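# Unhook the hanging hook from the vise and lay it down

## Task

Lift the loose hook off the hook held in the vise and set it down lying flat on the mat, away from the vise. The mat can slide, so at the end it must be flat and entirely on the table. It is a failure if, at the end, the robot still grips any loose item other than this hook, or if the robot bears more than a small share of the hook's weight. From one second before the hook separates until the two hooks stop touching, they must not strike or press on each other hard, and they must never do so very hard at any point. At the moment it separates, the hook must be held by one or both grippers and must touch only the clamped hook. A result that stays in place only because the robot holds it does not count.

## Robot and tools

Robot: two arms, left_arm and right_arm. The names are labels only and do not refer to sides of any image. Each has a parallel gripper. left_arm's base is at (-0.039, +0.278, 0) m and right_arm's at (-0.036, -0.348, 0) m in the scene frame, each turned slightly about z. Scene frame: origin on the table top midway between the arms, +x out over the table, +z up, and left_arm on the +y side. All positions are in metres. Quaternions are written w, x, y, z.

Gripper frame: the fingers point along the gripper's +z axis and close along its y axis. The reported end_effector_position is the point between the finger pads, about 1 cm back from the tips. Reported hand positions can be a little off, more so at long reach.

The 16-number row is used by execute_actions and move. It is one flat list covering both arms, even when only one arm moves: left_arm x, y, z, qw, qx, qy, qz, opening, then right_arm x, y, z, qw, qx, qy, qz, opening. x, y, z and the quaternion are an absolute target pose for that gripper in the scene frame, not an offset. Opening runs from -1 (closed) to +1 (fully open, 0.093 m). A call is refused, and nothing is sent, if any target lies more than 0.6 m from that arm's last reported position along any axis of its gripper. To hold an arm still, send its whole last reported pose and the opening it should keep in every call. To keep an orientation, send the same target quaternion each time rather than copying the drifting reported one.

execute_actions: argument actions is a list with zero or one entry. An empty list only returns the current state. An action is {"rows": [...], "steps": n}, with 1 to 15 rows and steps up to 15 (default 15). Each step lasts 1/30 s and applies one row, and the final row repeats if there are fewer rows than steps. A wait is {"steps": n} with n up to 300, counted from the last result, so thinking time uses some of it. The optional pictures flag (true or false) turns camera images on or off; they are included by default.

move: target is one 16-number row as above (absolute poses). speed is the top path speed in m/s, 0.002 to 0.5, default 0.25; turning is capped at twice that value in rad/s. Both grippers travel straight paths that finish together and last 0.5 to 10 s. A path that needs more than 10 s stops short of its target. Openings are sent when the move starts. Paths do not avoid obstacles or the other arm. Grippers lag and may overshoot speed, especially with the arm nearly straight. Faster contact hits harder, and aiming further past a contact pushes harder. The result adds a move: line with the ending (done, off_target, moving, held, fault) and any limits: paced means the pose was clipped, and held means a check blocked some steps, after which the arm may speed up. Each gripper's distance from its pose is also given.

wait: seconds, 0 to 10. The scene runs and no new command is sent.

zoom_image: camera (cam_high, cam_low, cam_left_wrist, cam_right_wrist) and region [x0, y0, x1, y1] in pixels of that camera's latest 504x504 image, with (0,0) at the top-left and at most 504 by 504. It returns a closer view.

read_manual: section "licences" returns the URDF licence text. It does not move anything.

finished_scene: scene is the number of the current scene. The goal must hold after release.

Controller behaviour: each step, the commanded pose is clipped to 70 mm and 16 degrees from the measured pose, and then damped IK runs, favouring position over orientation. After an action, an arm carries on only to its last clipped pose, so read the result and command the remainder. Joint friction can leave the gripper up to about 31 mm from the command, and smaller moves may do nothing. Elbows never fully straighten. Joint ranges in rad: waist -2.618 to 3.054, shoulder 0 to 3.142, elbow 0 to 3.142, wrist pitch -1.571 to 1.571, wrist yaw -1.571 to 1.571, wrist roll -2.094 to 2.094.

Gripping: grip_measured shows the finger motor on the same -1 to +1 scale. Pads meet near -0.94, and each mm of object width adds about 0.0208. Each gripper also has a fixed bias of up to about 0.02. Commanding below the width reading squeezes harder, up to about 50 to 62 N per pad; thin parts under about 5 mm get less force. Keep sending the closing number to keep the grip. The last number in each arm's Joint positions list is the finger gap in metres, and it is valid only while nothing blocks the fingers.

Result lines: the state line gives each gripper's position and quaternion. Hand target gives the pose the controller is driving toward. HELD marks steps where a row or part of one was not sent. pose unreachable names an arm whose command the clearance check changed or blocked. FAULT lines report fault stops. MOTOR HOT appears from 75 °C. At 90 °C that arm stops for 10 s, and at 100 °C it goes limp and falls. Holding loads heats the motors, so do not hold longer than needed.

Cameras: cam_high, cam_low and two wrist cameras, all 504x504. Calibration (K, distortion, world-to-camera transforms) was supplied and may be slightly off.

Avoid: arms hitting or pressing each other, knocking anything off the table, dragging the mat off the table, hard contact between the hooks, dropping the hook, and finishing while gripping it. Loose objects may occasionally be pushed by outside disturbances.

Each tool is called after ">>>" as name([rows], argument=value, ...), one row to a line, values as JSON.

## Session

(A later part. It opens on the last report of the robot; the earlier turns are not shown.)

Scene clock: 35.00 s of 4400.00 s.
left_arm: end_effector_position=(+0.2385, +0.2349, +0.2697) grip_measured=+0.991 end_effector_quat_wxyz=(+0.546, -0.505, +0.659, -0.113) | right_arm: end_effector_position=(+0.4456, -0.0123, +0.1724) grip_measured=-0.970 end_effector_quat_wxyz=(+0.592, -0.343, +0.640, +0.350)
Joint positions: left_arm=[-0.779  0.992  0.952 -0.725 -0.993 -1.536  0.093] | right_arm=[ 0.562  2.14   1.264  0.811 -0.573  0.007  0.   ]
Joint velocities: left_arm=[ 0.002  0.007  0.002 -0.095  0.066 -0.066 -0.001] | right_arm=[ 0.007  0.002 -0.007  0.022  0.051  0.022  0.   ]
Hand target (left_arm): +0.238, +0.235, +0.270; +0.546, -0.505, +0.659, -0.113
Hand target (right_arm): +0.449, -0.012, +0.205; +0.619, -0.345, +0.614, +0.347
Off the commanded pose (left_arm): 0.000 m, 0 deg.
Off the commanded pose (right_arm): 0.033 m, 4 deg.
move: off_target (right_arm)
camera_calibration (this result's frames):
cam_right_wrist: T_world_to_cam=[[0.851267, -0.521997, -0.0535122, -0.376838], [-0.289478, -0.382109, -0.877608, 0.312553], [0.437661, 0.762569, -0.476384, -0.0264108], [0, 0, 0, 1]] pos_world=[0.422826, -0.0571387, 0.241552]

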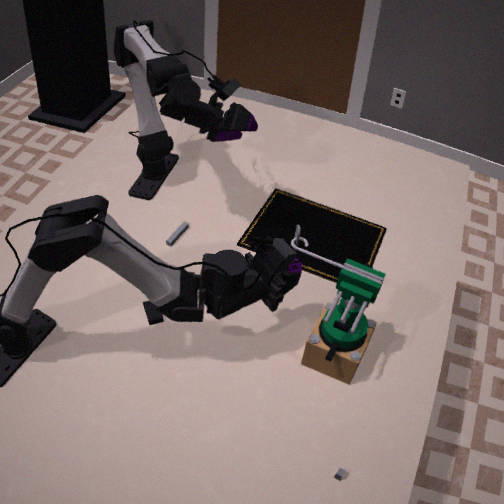

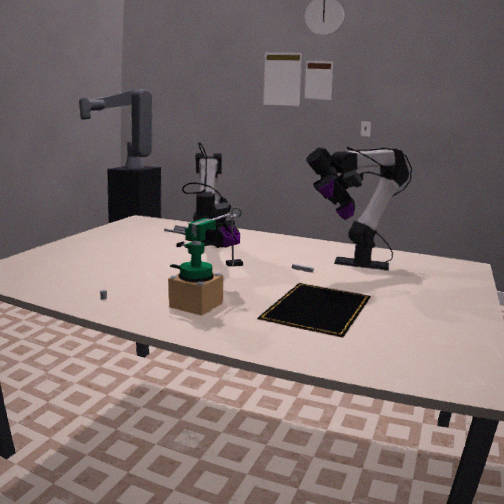

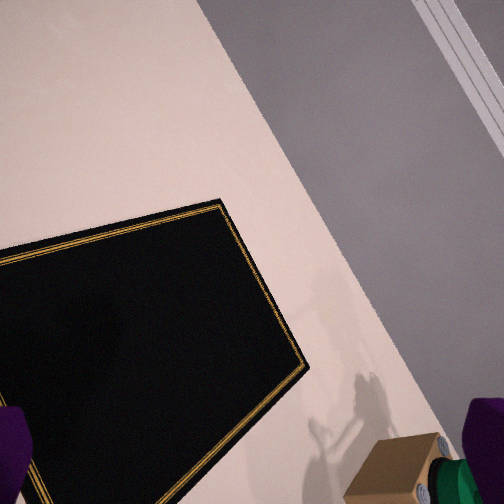

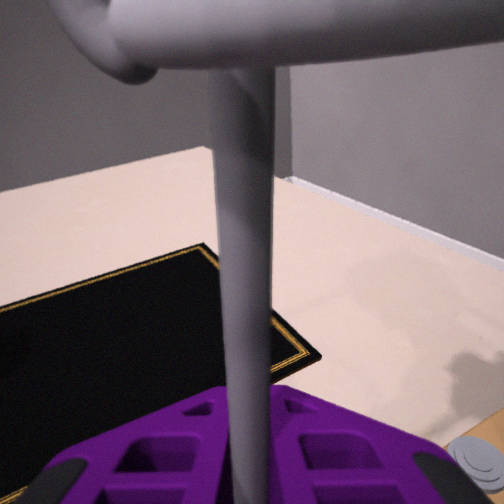

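>>> move(target=[0.2385,0.2349,0.2697,0.546,-0.505,0.659,-0.113,1, 0.45,-0.011,0.222,0.62,-0.345,0.615,0.348,-1], speed=0.02)

>>> zoom_image(camera="cam_low", region=[195, 190, 275, 270])

>>> zoom_image(camera="cam_high", region=[260, 205, 340, 285])

Scene clock: 38.93 s of 4400.00 s.
left_arm: end_effector_position=(+0.2385, +0.2349, +0.2697) grip_measured=+0.991 end_effector_quat_wxyz=(+0.546, -0.505, +0.659, -0.113) | right_arm: end_effector_position=(+0.4469, -0.0113, +0.2016) grip_measured=-0.970 end_effector_quat_wxyz=(+0.604, -0.345, +0.627, +0.350)
Joint positions: left_arm=[-0.779  0.992  0.952 -0.725 -0.993 -1.536  0.093] | right_arm=[ 0.562  2.098  1.3    0.769 -0.576  0.007  0.   ]
Joint velocities: left_arm=[-0.002  0.002 -0.017  0.066  0.007 -0.007  0.   ] | right_arm=[ 0.002  0.002 -0.002 -0.022 -0.051 -0.051  0.   ]
Hand target (left_arm): +0.238, +0.235, +0.270; +0.546, -0.505, +0.659, -0.113
Hand target (right_arm): +0.449, -0.011, +0.222; +0.619, -0.345, +0.614, +0.347
Off the commanded pose (left_arm): 0.000 m, 0 deg.
Off the commanded pose (right_arm): 0.021 m, 2 deg.
move: off_target (right_arm)
camera_calibration (this result's frames):
cam_right_wrist: T_world_to_cam=[[0.854021, -0.519052, -0.0350995, -0.380758], [-0.261203, -0.369465, -0.891778, 0.329322], [0.449912, 0.770766, -0.451109, -0.0243738], [0, 0, 0, 1]] pos_world=[0.422161, -0.0571736, 0.269323]

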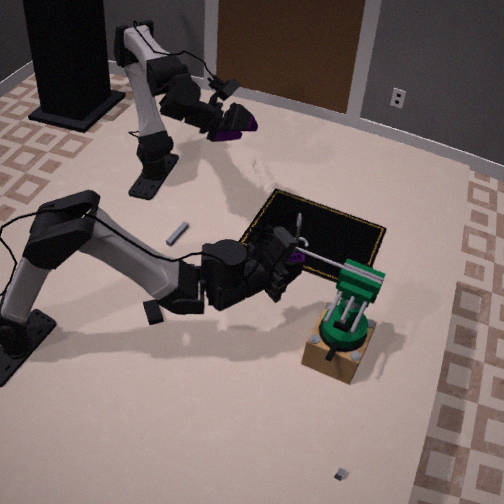

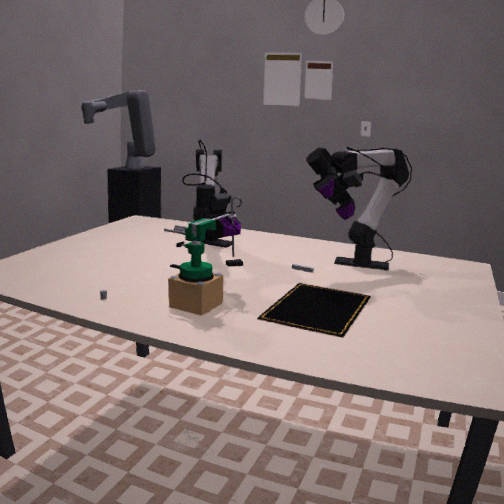

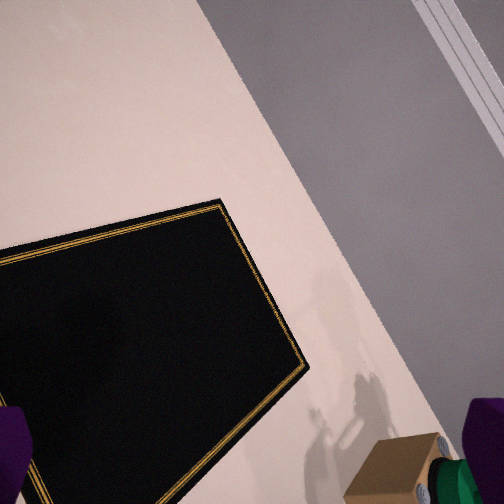

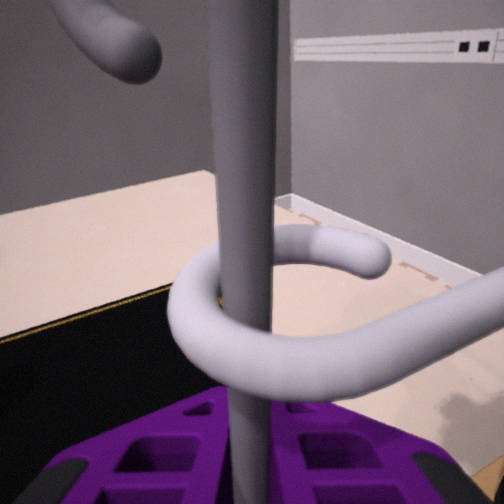

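Region (195, 190, 275, 270) of cam_low's 504x504 image, scaled by 6.300, with more detail than that image has.

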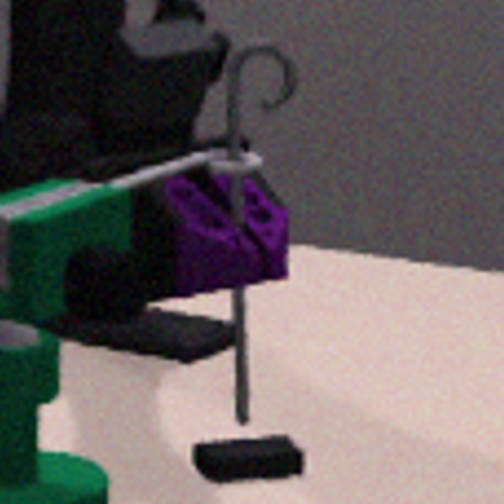

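Region (260, 205, 340, 285) of cam_high's 504x504 image, scaled by 6.300, with more detail than that image has.

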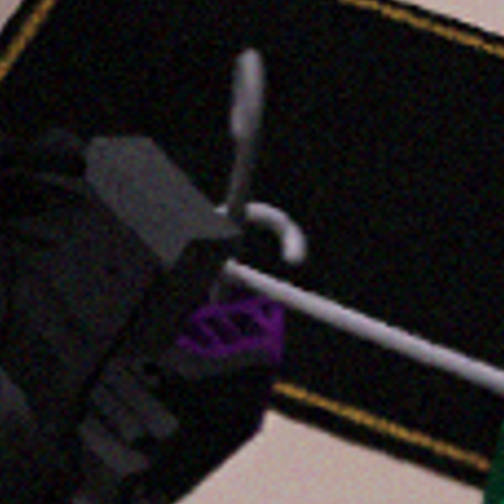

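>>> move(target=[0.2385,0.2349,0.2697,0.546,-0.505,0.659,-0.113,1, 0.447,-0.011,0.185,0.62,-0.345,0.615,0.348,-1], speed=0.015)

>>> zoom_image(camera="cam_low", region=[195, 190, 275, 270])

Scene clock: 42.57 s of 4400.00 s.
left_arm: end_effector_position=(+0.2385, +0.2349, +0.2697) grip_measured=+0.991 end_effector_quat_wxyz=(+0.546, -0.505, +0.659, -0.113) | right_arm: end_effector_position=(+0.4498, -0.0099, +0.2018) grip_measured=-0.970 end_effector_quat_wxyz=(+0.625, -0.346, +0.607, +0.349)
Joint positions: left_arm=[-0.779  0.992  0.952 -0.725 -0.993 -1.536  0.093] | right_arm=[ 0.562  2.134  1.3    0.863 -0.576  0.007  0.   ]
Joint velocities: left_arm=[ 0.002  0.007 -0.002 -0.022 -0.022 -0.007  0.001] | right_arm=[-0.022  0.002 -0.002  0.037 -0.037  0.037  0.   ]
Hand target (left_arm): +0.238, +0.235, +0.270; +0.546, -0.505, +0.659, -0.113
Hand target (right_arm): +0.447, -0.011, +0.185; +0.619, -0.345, +0.614, +0.347
Off the commanded pose (left_arm): 0.000 m, 0 deg.
Off the commanded pose (right_arm): 0.017 m, 1 deg.
move: off_target (right_arm)
camera_calibration (this result's frames):
cam_right_wrist: T_world_to_cam=[[0.854837, -0.518886, -0.00327262, -0.389319], [-0.213633, -0.346187, -0.913518, 0.313935], [0.472879, 0.781609, -0.406785, -0.0458225], [0, 0, 0, 1]] pos_world=[0.42154, -0.0575166, 0.266872]

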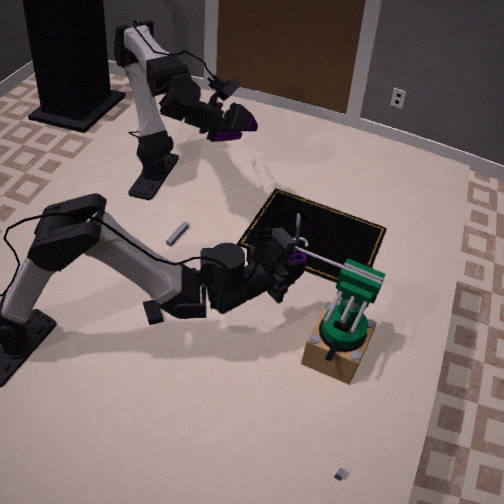

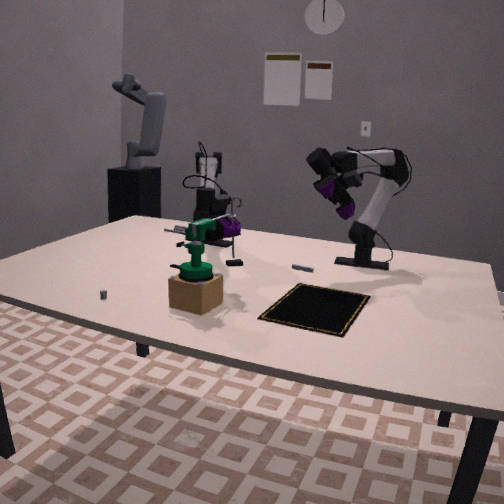

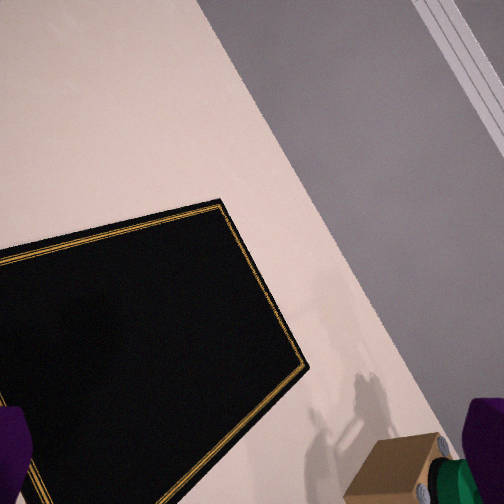

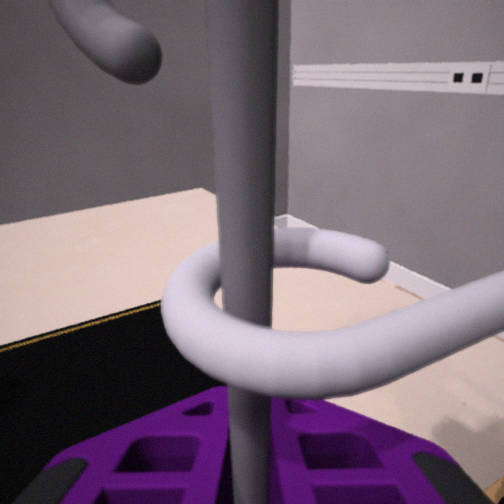

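Region (195, 190, 275, 270) of cam_low's 504x504 image, scaled by 6.300, with more detail than that image has.

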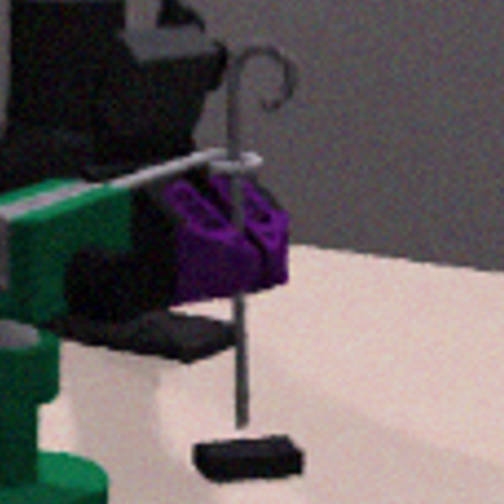

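>>> move(target=[0.2385,0.2349,0.2697,0.546,-0.505,0.659,-0.113,1, 0.47,-0.011,0.19,0.62,-0.345,0.615,0.348,-1], speed=0.015)

Scene clock: 45.00 s of 4400.00 s.
left_arm: end_effector_position=(+0.2385, +0.2349, +0.2697) grip_measured=+0.991 end_effector_quat_wxyz=(+0.546, -0.505, +0.659, -0.113) | right_arm: end_effector_position=(+0.4616, -0.0090, +0.1907) grip_measured=-0.970 end_effector_quat_wxyz=(+0.617, -0.347, +0.613, +0.351)
Joint positions: left_arm=[-0.779  0.992  0.952 -0.725 -0.993 -1.536  0.093] | right_arm=[ 0.551  2.184  1.353  0.841 -0.592  0.007  0.   ]
Joint velocities: left_arm=[-0.017  0.017  0.002  0.007 -0.007 -0.022  0.   ] | right_arm=[-0.012 -0.012  0.007 -0.051 -0.051 -0.022  0.   ]
Hand target (left_arm): +0.238, +0.235, +0.270; +0.546, -0.505, +0.659, -0.113
Hand target (right_arm): +0.470, -0.011, +0.190; +0.619, -0.344, +0.614, +0.347
Off the commanded pose (left_arm): 0.000 m, 0 deg.
Off the commanded pose (right_arm): 0.009 m, 1 deg.
move: done
camera_calibration (this result's frames):
cam_right_wrist: T_world_to_cam=[[0.857443, -0.514391, -0.0138973, -0.398053], [-0.227916, -0.355424, -0.906492, 0.311807], [0.461352, 0.780433, -0.421993, -0.0484364], [0, 0, 0, 1]] pos_world=[0.434719, -0.0561298, 0.256679]

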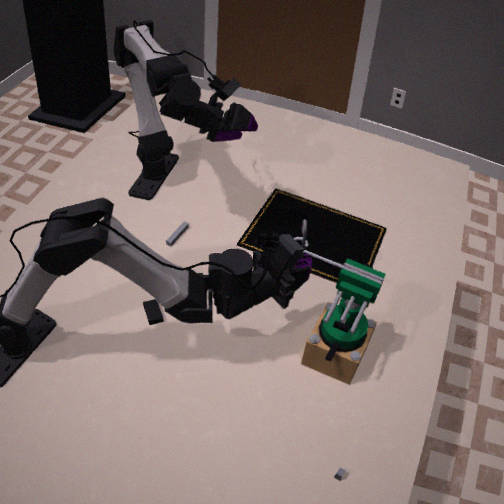

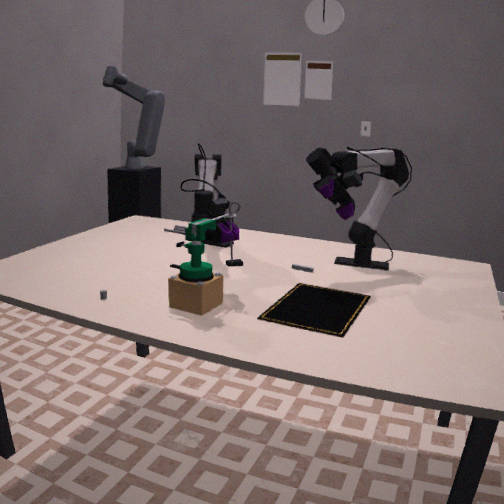

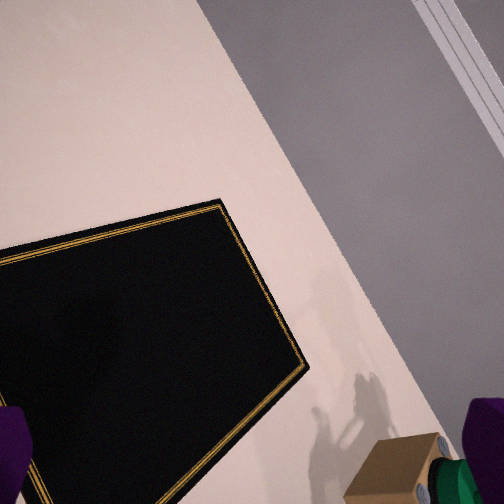

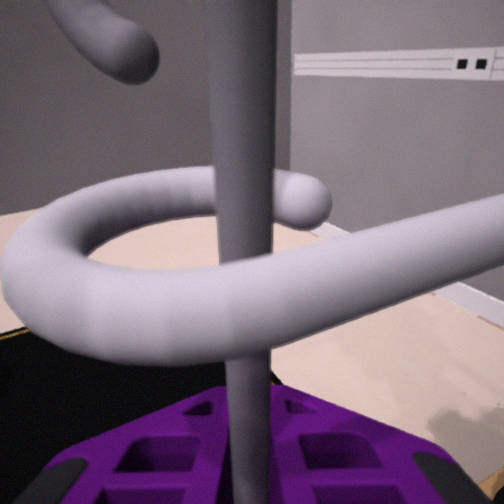

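>>> move(target=[0.2385,0.2349,0.2697,0.546,-0.505,0.659,-0.113,1, 0.49,-0.009,0.19,0.62,-0.345,0.615,0.348,-1], speed=0.015)

Scene clock: 48.07 s of 4400.00 s.
left_arm: end_effector_position=(+0.2385, +0.2349, +0.2697) grip_measured=+0.991 end_effector_quat_wxyz=(+0.546, -0.505, +0.659, -0.113) | right_arm: end_effector_position=(+0.4676, +0.0003, +0.1924) grip_measured=-0.970 end_effector_quat_wxyz=(+0.613, -0.372, +0.593, +0.365)
Joint positions: left_arm=[-0.779  0.992  0.952 -0.725 -0.993 -1.536  0.093] | right_arm=[ 0.544  2.237  1.439  0.822 -0.662 -0.008  0.   ]
Joint velocities: left_arm=[-0.022  0.022  0.002 -0.007 -0.022  0.066 -0.001] | right_arm=[-0.022 -0.022 -0.002 -0.022  0.007  0.022  0.   ]
Hand target (left_arm): +0.238, +0.235, +0.270; +0.546, -0.505, +0.659, -0.113
Hand target (right_arm): +0.488, -0.010, +0.190; +0.619, -0.345, +0.614, +0.348
Off the commanded pose (left_arm): 0.000 m, 0 deg.
Off the commanded pose (right_arm): 0.024 m, 4 deg.
move: off_target (right_arm)
camera_calibration (this result's frames):
cam_right_wrist: T_world_to_cam=[[0.888399, -0.458947, 0.0107526, -0.417653], [-0.180352, -0.370461, -0.91117, 0.296733], [0.422162, 0.807543, -0.41189, -0.0413679], [0, 0, 0, 1]] pos_world=[0.442023, -0.0483463, 0.257826]

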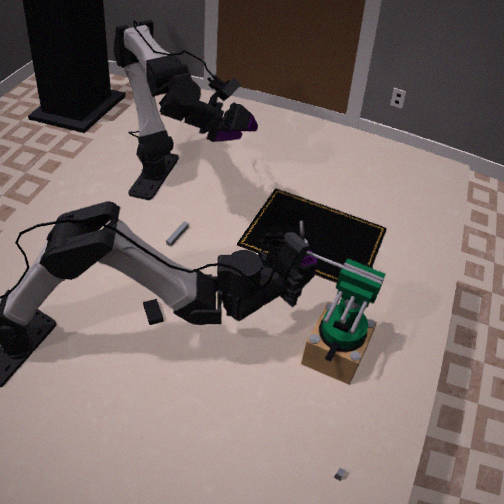

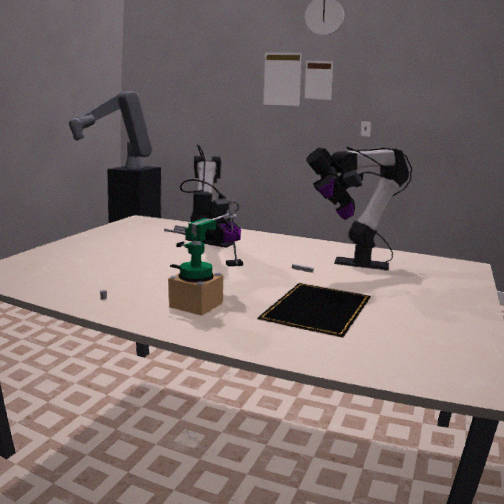

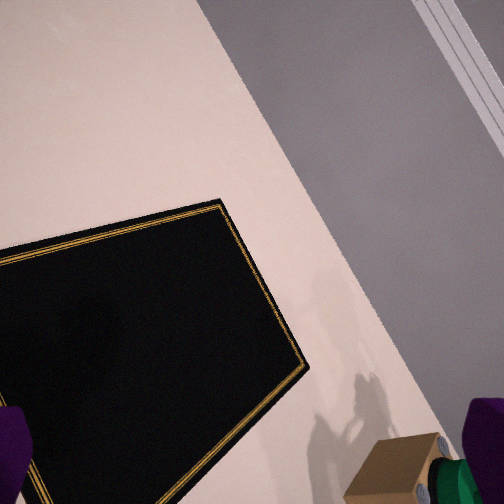

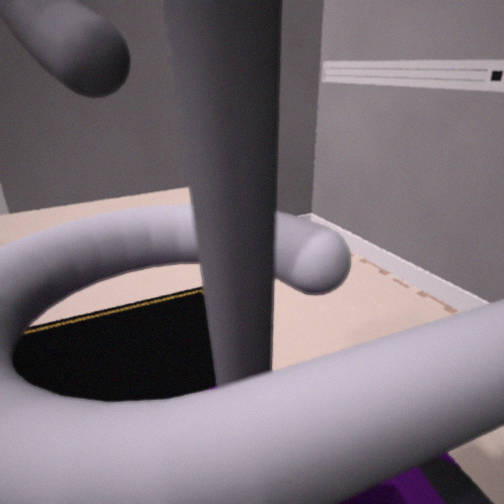

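>>> move(target=[0.2385,0.2349,0.2697,0.546,-0.505,0.659,-0.113,1, 0.462,-0.004,0.19,0.615,-0.36,0.6,0.357,-1], speed=0.015)

>>> zoom_image(camera="cam_low", region=[195, 190, 275, 270])

>>> zoom_image(camera="cam_high", region=[260, 205, 340, 285])

Scene clock: 53.10 s of 4400.00 s.
left_arm: end_effector_position=(+0.2385, +0.2349, +0.2697) grip_measured=+0.991 end_effector_quat_wxyz=(+0.546, -0.505, +0.659, -0.113) | right_arm: end_effector_position=(+0.4669, -0.0042, +0.1849) grip_measured=-0.970 end_effector_quat_wxyz=(+0.611, -0.363, +0.605, +0.358)
Joint positions: left_arm=[-0.779  0.992  0.952 -0.725 -0.993 -1.536  0.093] | right_arm=[ 0.544  2.227  1.405  0.826 -0.635 -0.009  0.   ]
Joint velocities: left_arm=[-0.012  0.007 -0.012 -0.022 -0.022 -0.037  0.   ] | right_arm=[-0.007  0.002 -0.002 -0.051  0.007 -0.051  0.   ]
Hand target (left_arm): +0.238, +0.235, +0.270; +0.546, -0.505, +0.659, -0.113
Hand target (right_arm): +0.462, -0.004, +0.190; +0.616, -0.361, +0.602, +0.358
Off the commanded pose (left_arm): 0.000 m, 0 deg.
Off the commanded pose (right_arm): 0.007 m, 1 deg.
After step 90, 0.63 s passed at rest.
move: done
camera_calibration (this result's frames):
cam_right_wrist: T_world_to_cam=[[0.875729, -0.482803, -0.000708348, -0.411059], [-0.206283, -0.372837, -0.904677, 0.298945], [0.436517, 0.792397, -0.426098, -0.0446072], [0, 0, 0, 1]] pos_world=[0.441116, -0.0516562, 0.25115]

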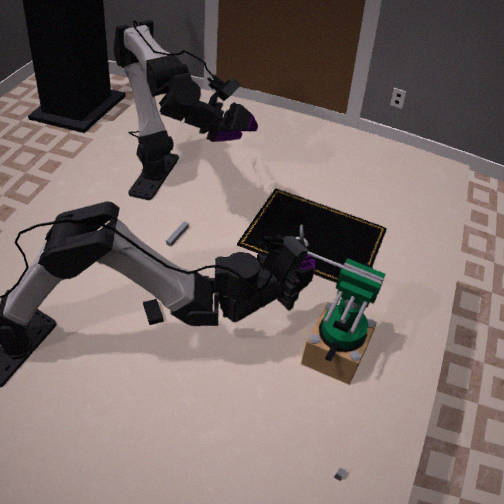

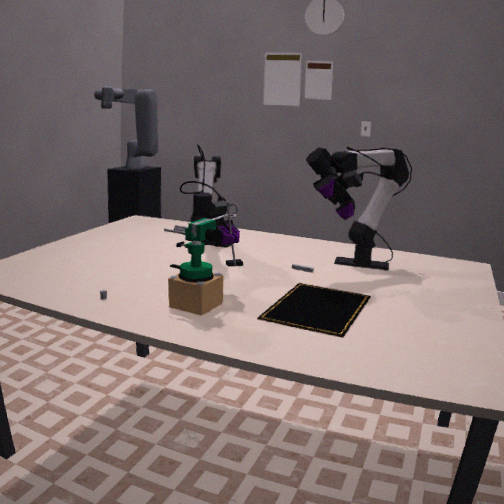

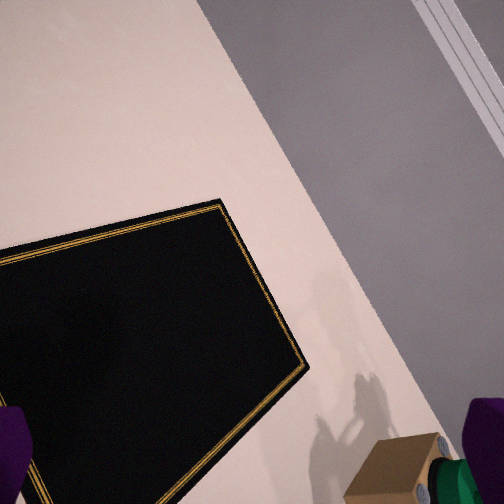

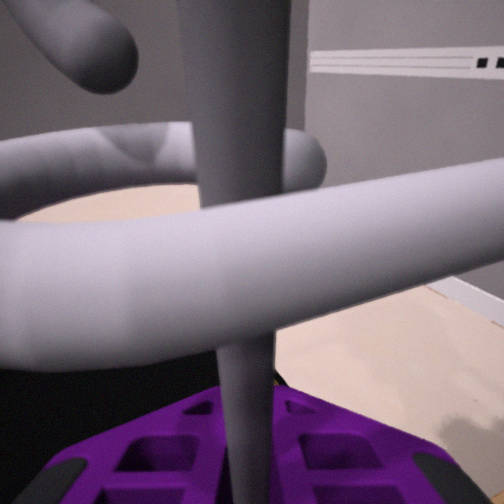

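Region (195, 190, 275, 270) of cam_low's 504x504 image, scaled by 6.300, with more detail than that image has.

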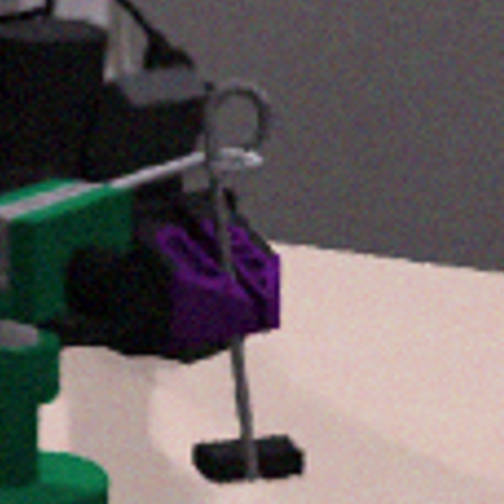

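Region (260, 205, 340, 285) of cam_high's 504x504 image, scaled by 6.300, with more detail than that image has.

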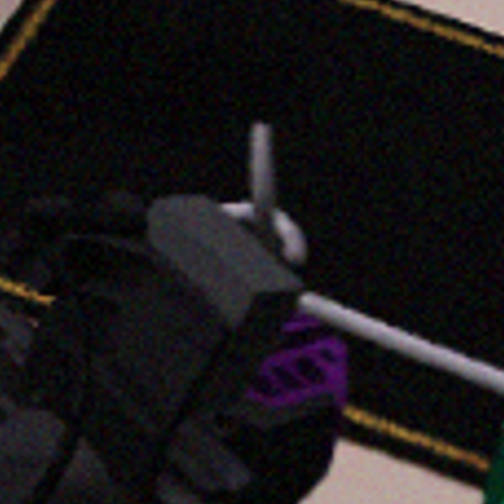

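>>> move(target=[0.2385,0.2349,0.2697,0.546,-0.505,0.659,-0.113,1, 0.485,-0.014,0.2,0.615,-0.36,0.6,0.357,-1], speed=0.012)

>>> zoom_image(camera="cam_low", region=[195, 190, 275, 270])

Scene clock: 56.57 s of 4400.00 s.
left_arm: end_effector_position=(+0.2385, +0.2349, +0.2697) grip_measured=+0.991 end_effector_quat_wxyz=(+0.546, -0.505, +0.659, -0.113) | right_arm: end_effector_position=(+0.4790, -0.0118, +0.1997) grip_measured=-0.970 end_effector_quat_wxyz=(+0.616, -0.363, +0.602, +0.356)
Joint positions: left_arm=[-0.779  0.992  0.952 -0.725 -0.993 -1.536  0.093] | right_arm=[ 0.52   2.227  1.462  0.781 -0.655 -0.009  0.   ]
Joint velocities: left_arm=[ 0.002  0.007 -0.002 -0.022  0.007 -0.037  0.   ] | right_arm=[ 0.017  0.002 -0.002 -0.007 -0.051 -0.081  0.   ]
Hand target (left_arm): +0.238, +0.235, +0.270; +0.546, -0.505, +0.659, -0.113
Hand target (right_arm): +0.485, -0.014, +0.200; +0.617, -0.361, +0.602, +0.358
Off the commanded pose (left_arm): 0.000 m, 0 deg.
Off the commanded pose (right_arm): 0.006 m, 0 deg.
move: done
camera_calibration (this result's frames):
cam_right_wrist: T_world_to_cam=[[0.873661, -0.486489, 0.00675829, -0.425861], [-0.19767, -0.36761, -0.908729, 0.308781], [0.444571, 0.792585, -0.417331, -0.0432408], [0, 0, 0, 1]] pos_world=[0.452318, -0.0593931, 0.265431]

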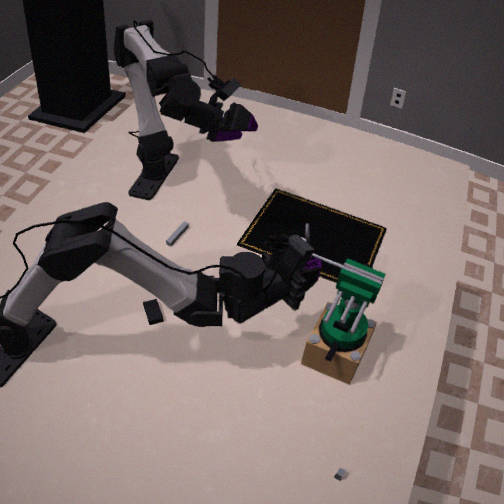

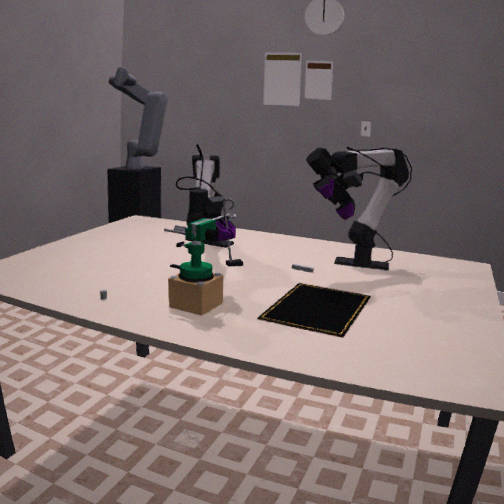

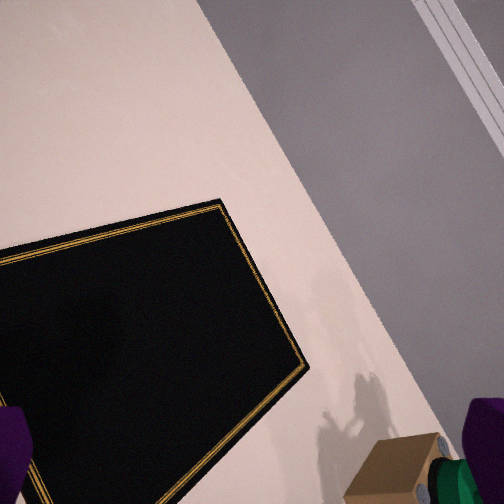

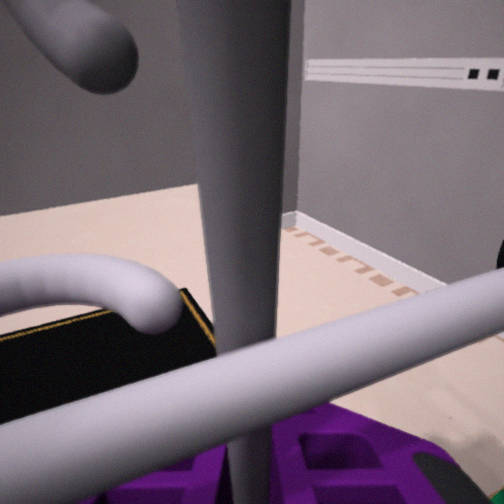

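Region (195, 190, 275, 270) of cam_low's 504x504 image, scaled by 6.300, with more detail than that image has.

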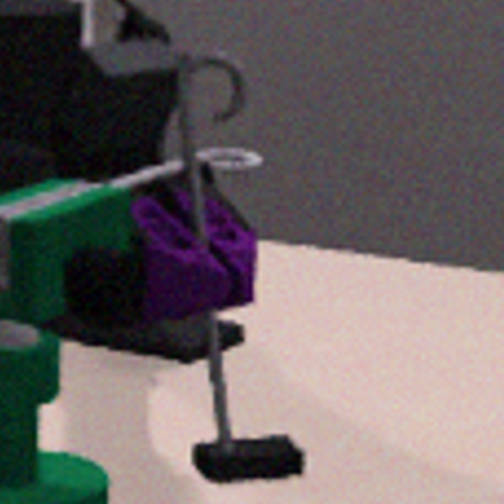

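>>> move(target=[0.2385,0.2349,0.2697,0.546,-0.505,0.659,-0.113,1, 0.495,0.012,0.2,0.615,-0.36,0.6,0.357,-1], speed=0.015)

>>> zoom_image(camera="cam_low", region=[175, 170, 295, 290])

>>> zoom_image(camera="cam_high", region=[240, 190, 360, 310])

Scene clock: 61.13 s of 4400.00 s.
left_arm: end_effector_position=(+0.2385, +0.2349, +0.2697) grip_measured=+0.991 end_effector_quat_wxyz=(+0.546, -0.505, +0.659, -0.113) | right_arm: end_effector_position=(+0.4928, +0.0060, +0.1997) grip_measured=-0.970 end_effector_quat_wxyz=(+0.616, -0.363, +0.602, +0.356)
Joint positions: left_arm=[-0.779  0.992  0.952 -0.725 -0.993 -1.536  0.093] | right_arm=[ 0.542  2.293  1.58   0.728 -0.634 -0.009  0.   ]
Joint velocities: left_arm=[-0.017 -0.012  0.002  0.007  0.022  0.007  0.001] | right_arm=[ 0.022 -0.002  0.002 -0.022 -0.007 -0.051  0.   ]
Hand target (left_arm): +0.238, +0.235, +0.270; +0.546, -0.505, +0.659, -0.113
Hand target (right_arm): +0.495, +0.012, +0.200; +0.616, -0.361, +0.601, +0.358
Off the commanded pose (left_arm): 0.000 m, 0 deg.
Off the commanded pose (right_arm): 0.006 m, 0 deg.
move: done
camera_calibration (this result's frames):
cam_right_wrist: T_world_to_cam=[[0.873857, -0.486151, 0.00558441, -0.429117], [-0.198915, -0.367984, -0.908307, 0.318556], [0.443629, 0.792619, -0.418268, -0.0627754], [0, 0, 0, 1]] pos_world=[0.466201, -0.0416349, 0.265486]

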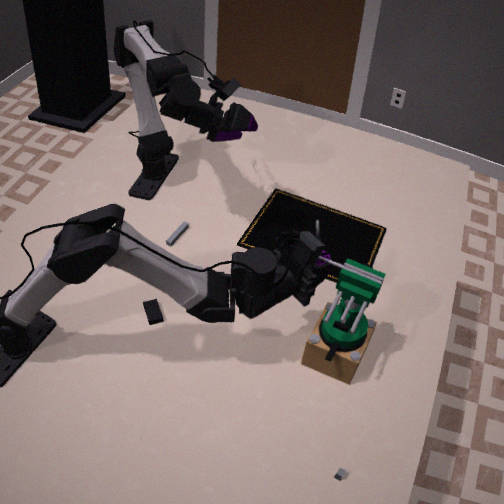

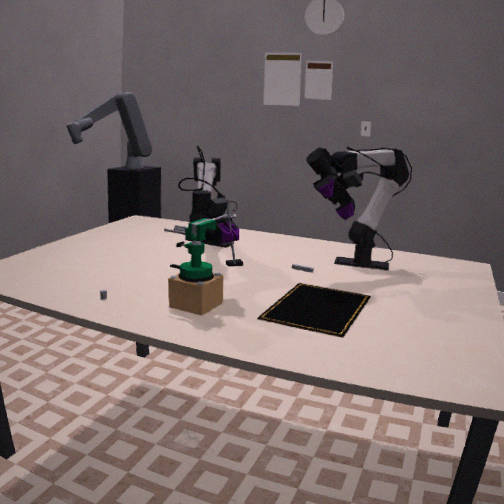

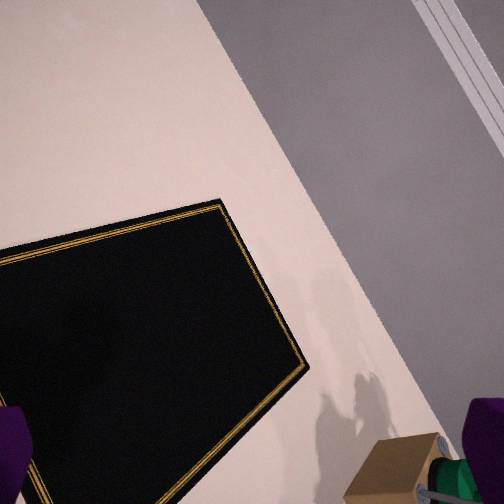

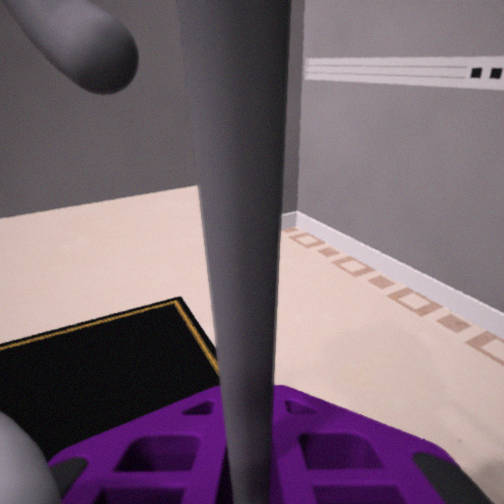

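Region (175, 170, 295, 290) of cam_low's 504x504 image, scaled by 4.200, with more detail than that image has.

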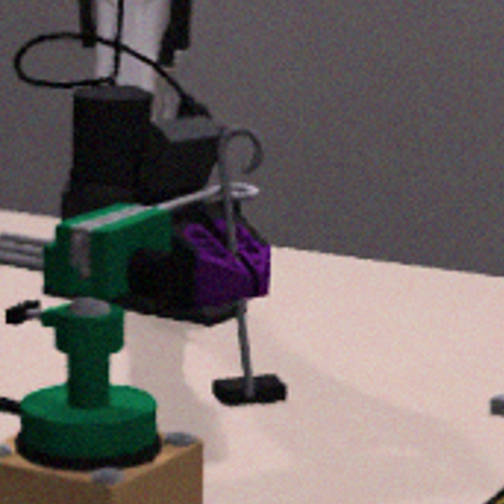

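Region (240, 190, 360, 310) of cam_high's 504x504 image, scaled by 4.200, with more detail than that image has.

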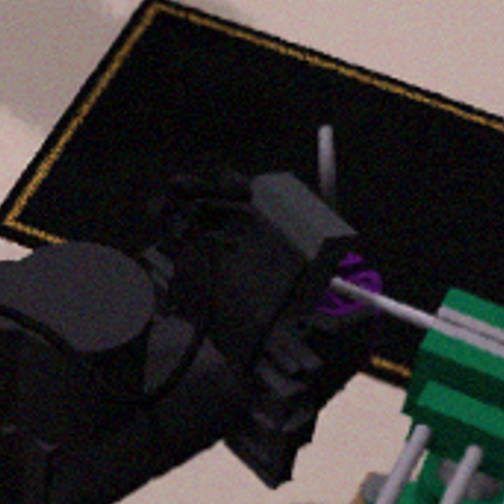

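>>> move(target=[0.42,0.07,0.12,0.683,0.183,0.683,-0.183,1, 0.495,0.012,0.2,0.615,-0.36,0.6,0.357,-1])

Scene clock: 66.50 s of 4400.00 s.
left_arm: end_effector_position=(+0.4189, +0.0684, +0.1085) grip_measured=+0.991 end_effector_quat_wxyz=(+0.665, +0.179, +0.701, -0.185) | right_arm: end_effector_position=(+0.4929, +0.0059, +0.1994) grip_measured=-0.970 end_effector_quat_wxyz=(+0.615, -0.362, +0.603, +0.356)
Joint positions: left_arm=[-0.481  2.074  0.736  1.289  0.139 -0.014  0.093] | right_arm=[ 0.542  2.293  1.58   0.726 -0.633 -0.009  0.   ]
Joint velocities: left_arm=[ 0.007 -0.027 -0.012 -0.022  0.007  0.022  0.001] | right_arm=[-0.002 -0.007 -0.012  0.051  0.066 -0.007  0.   ]
Hand target (left_arm): +0.427, +0.070, +0.121; +0.682, +0.180, +0.685, -0.183
Hand target (right_arm): +0.495, +0.012, +0.200; +0.617, -0.361, +0.601, +0.358
Off the commanded pose (left_arm): 0.012 m, 3 deg.
Off the commanded pose (right_arm): 0.006 m, 0 deg.
move: off_target (left_arm)
camera_calibration (this result's frames):
cam_left_wrist: T_world_to_cam=[[-0.499747, -0.86609, 0.0118944, 0.265863], [-0.41086, 0.224939, -0.883514, 0.297575], [0.762527, -0.446421, -0.468254, -0.158342], [0, 0, 0, 1]] pos_world=[0.375866, 0.0926382, 0.185605]
cam_right_wrist: T_world_to_cam=[[0.873491, -0.486815, 0.00490147, -0.428925], [-0.200143, -0.368258, -0.907925, 0.318871], [0.443797, 0.792084, -0.419103, -0.0627912], [0, 0, 0, 1]] pos_world=[0.466349, -0.0416445, 0.265297]

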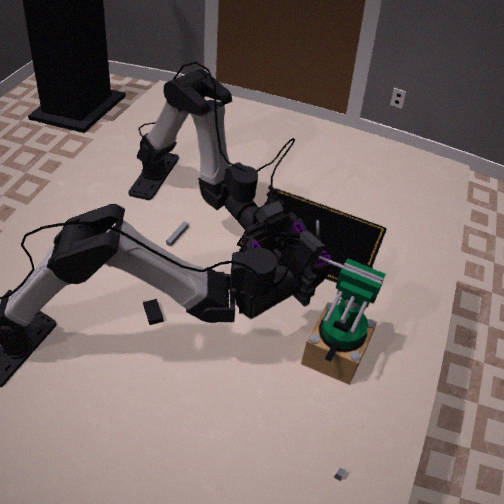

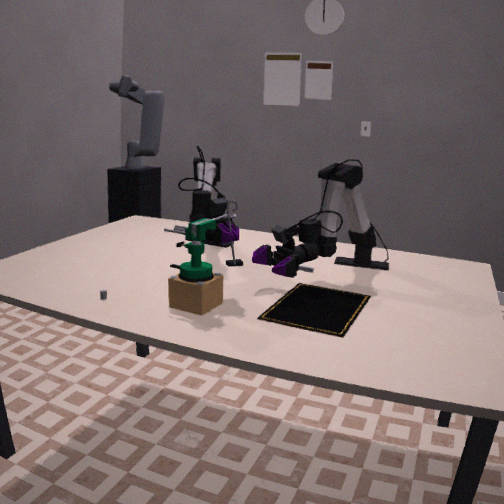

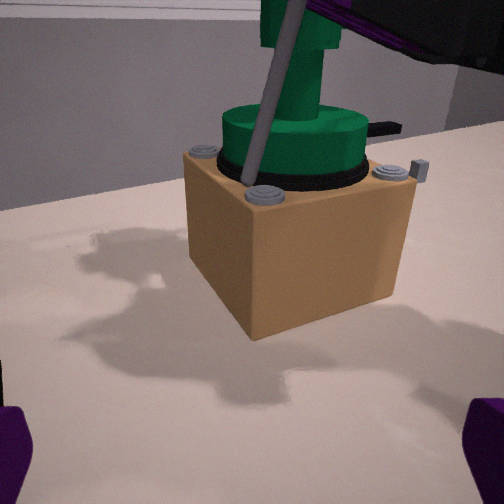

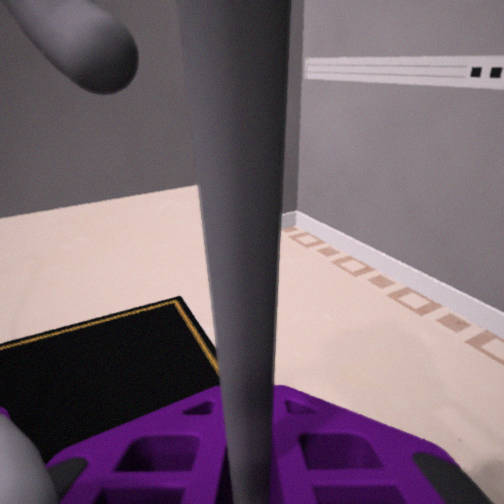

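>>> move(target=[0.495,0.02,0.158,0.683,0.183,0.683,-0.183,1, 0.495,0.012,0.2,0.615,-0.36,0.6,0.357,-1], speed=0.05)

Scene clock: 69.97 s of 4400.00 s.
left_arm: end_effector_position=(+0.4910, +0.0289, +0.1530) grip_measured=+0.991 end_effector_quat_wxyz=(+0.676, +0.179, +0.691, -0.184) | right_arm: end_effector_position=(+0.4929, +0.0059, +0.1994) grip_measured=-0.970 end_effector_quat_wxyz=(+0.615, -0.362, +0.603, +0.356)
Joint positions: left_arm=[-0.505  2.149  1.13   1.     0.112 -0.011  0.093] | right_arm=[ 0.542  2.293  1.58   0.726 -0.633 -0.009  0.   ]
Joint velocities: left_arm=[ 0.002 -0.007  0.002 -0.037  0.007  0.022  0.   ] | right_arm=[ 0.012  0.002  0.002 -0.022  0.081 -0.022  0.   ]
Hand target (left_arm): +0.494, +0.021, +0.160; +0.683, +0.182, +0.683, -0.184
Hand target (right_arm): +0.495, +0.012, +0.200; +0.616, -0.361, +0.601, +0.358
Off the commanded pose (left_arm): 0.011 m, 1 deg.
Off the commanded pose (right_arm): 0.006 m, 0 deg.
move: off_target (left_arm)
camera_calibration (this result's frames):
cam_left_wrist: T_world_to_cam=[[-0.49777, -0.867299, 0.00413737, 0.267485], [-0.385003, 0.216685, -0.897118, 0.365005], [0.777173, -0.448151, -0.441772, -0.22129], [0, 0, 0, 1]] pos_world=[0.445655, 0.053727, 0.228586]
cam_right_wrist: T_world_to_cam=[[0.873491, -0.486815, 0.00490147, -0.428925], [-0.200143, -0.368258, -0.907925, 0.318871], [0.443797, 0.792084, -0.419103, -0.0627912], [0, 0, 0, 1]] pos_world=[0.466349, -0.0416445, 0.265297]

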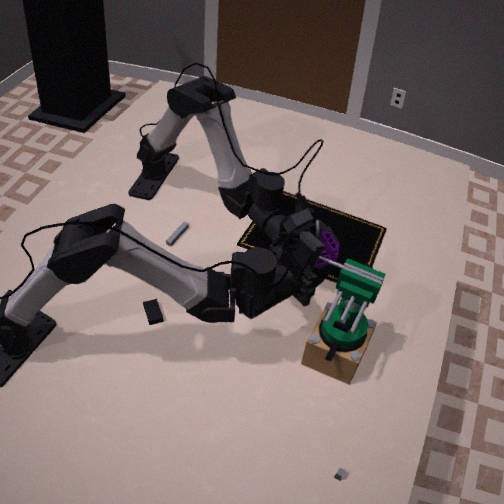

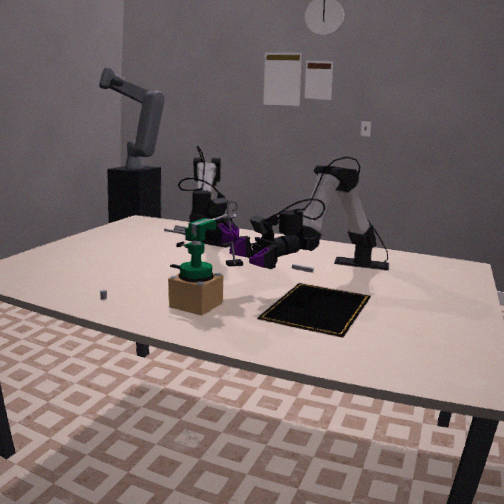

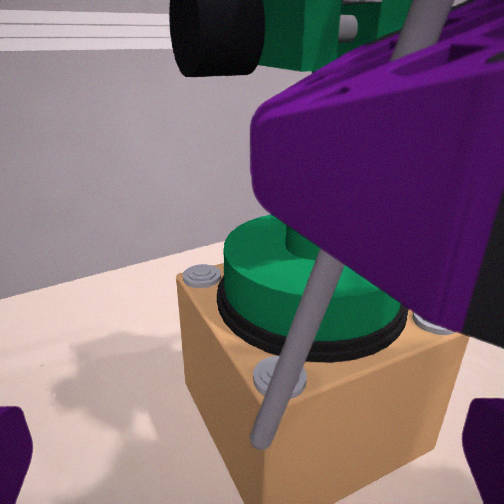

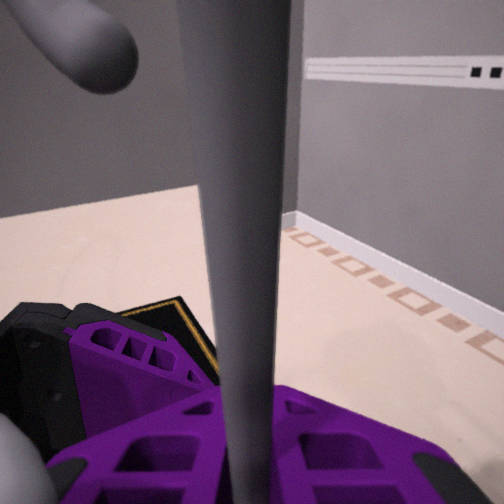

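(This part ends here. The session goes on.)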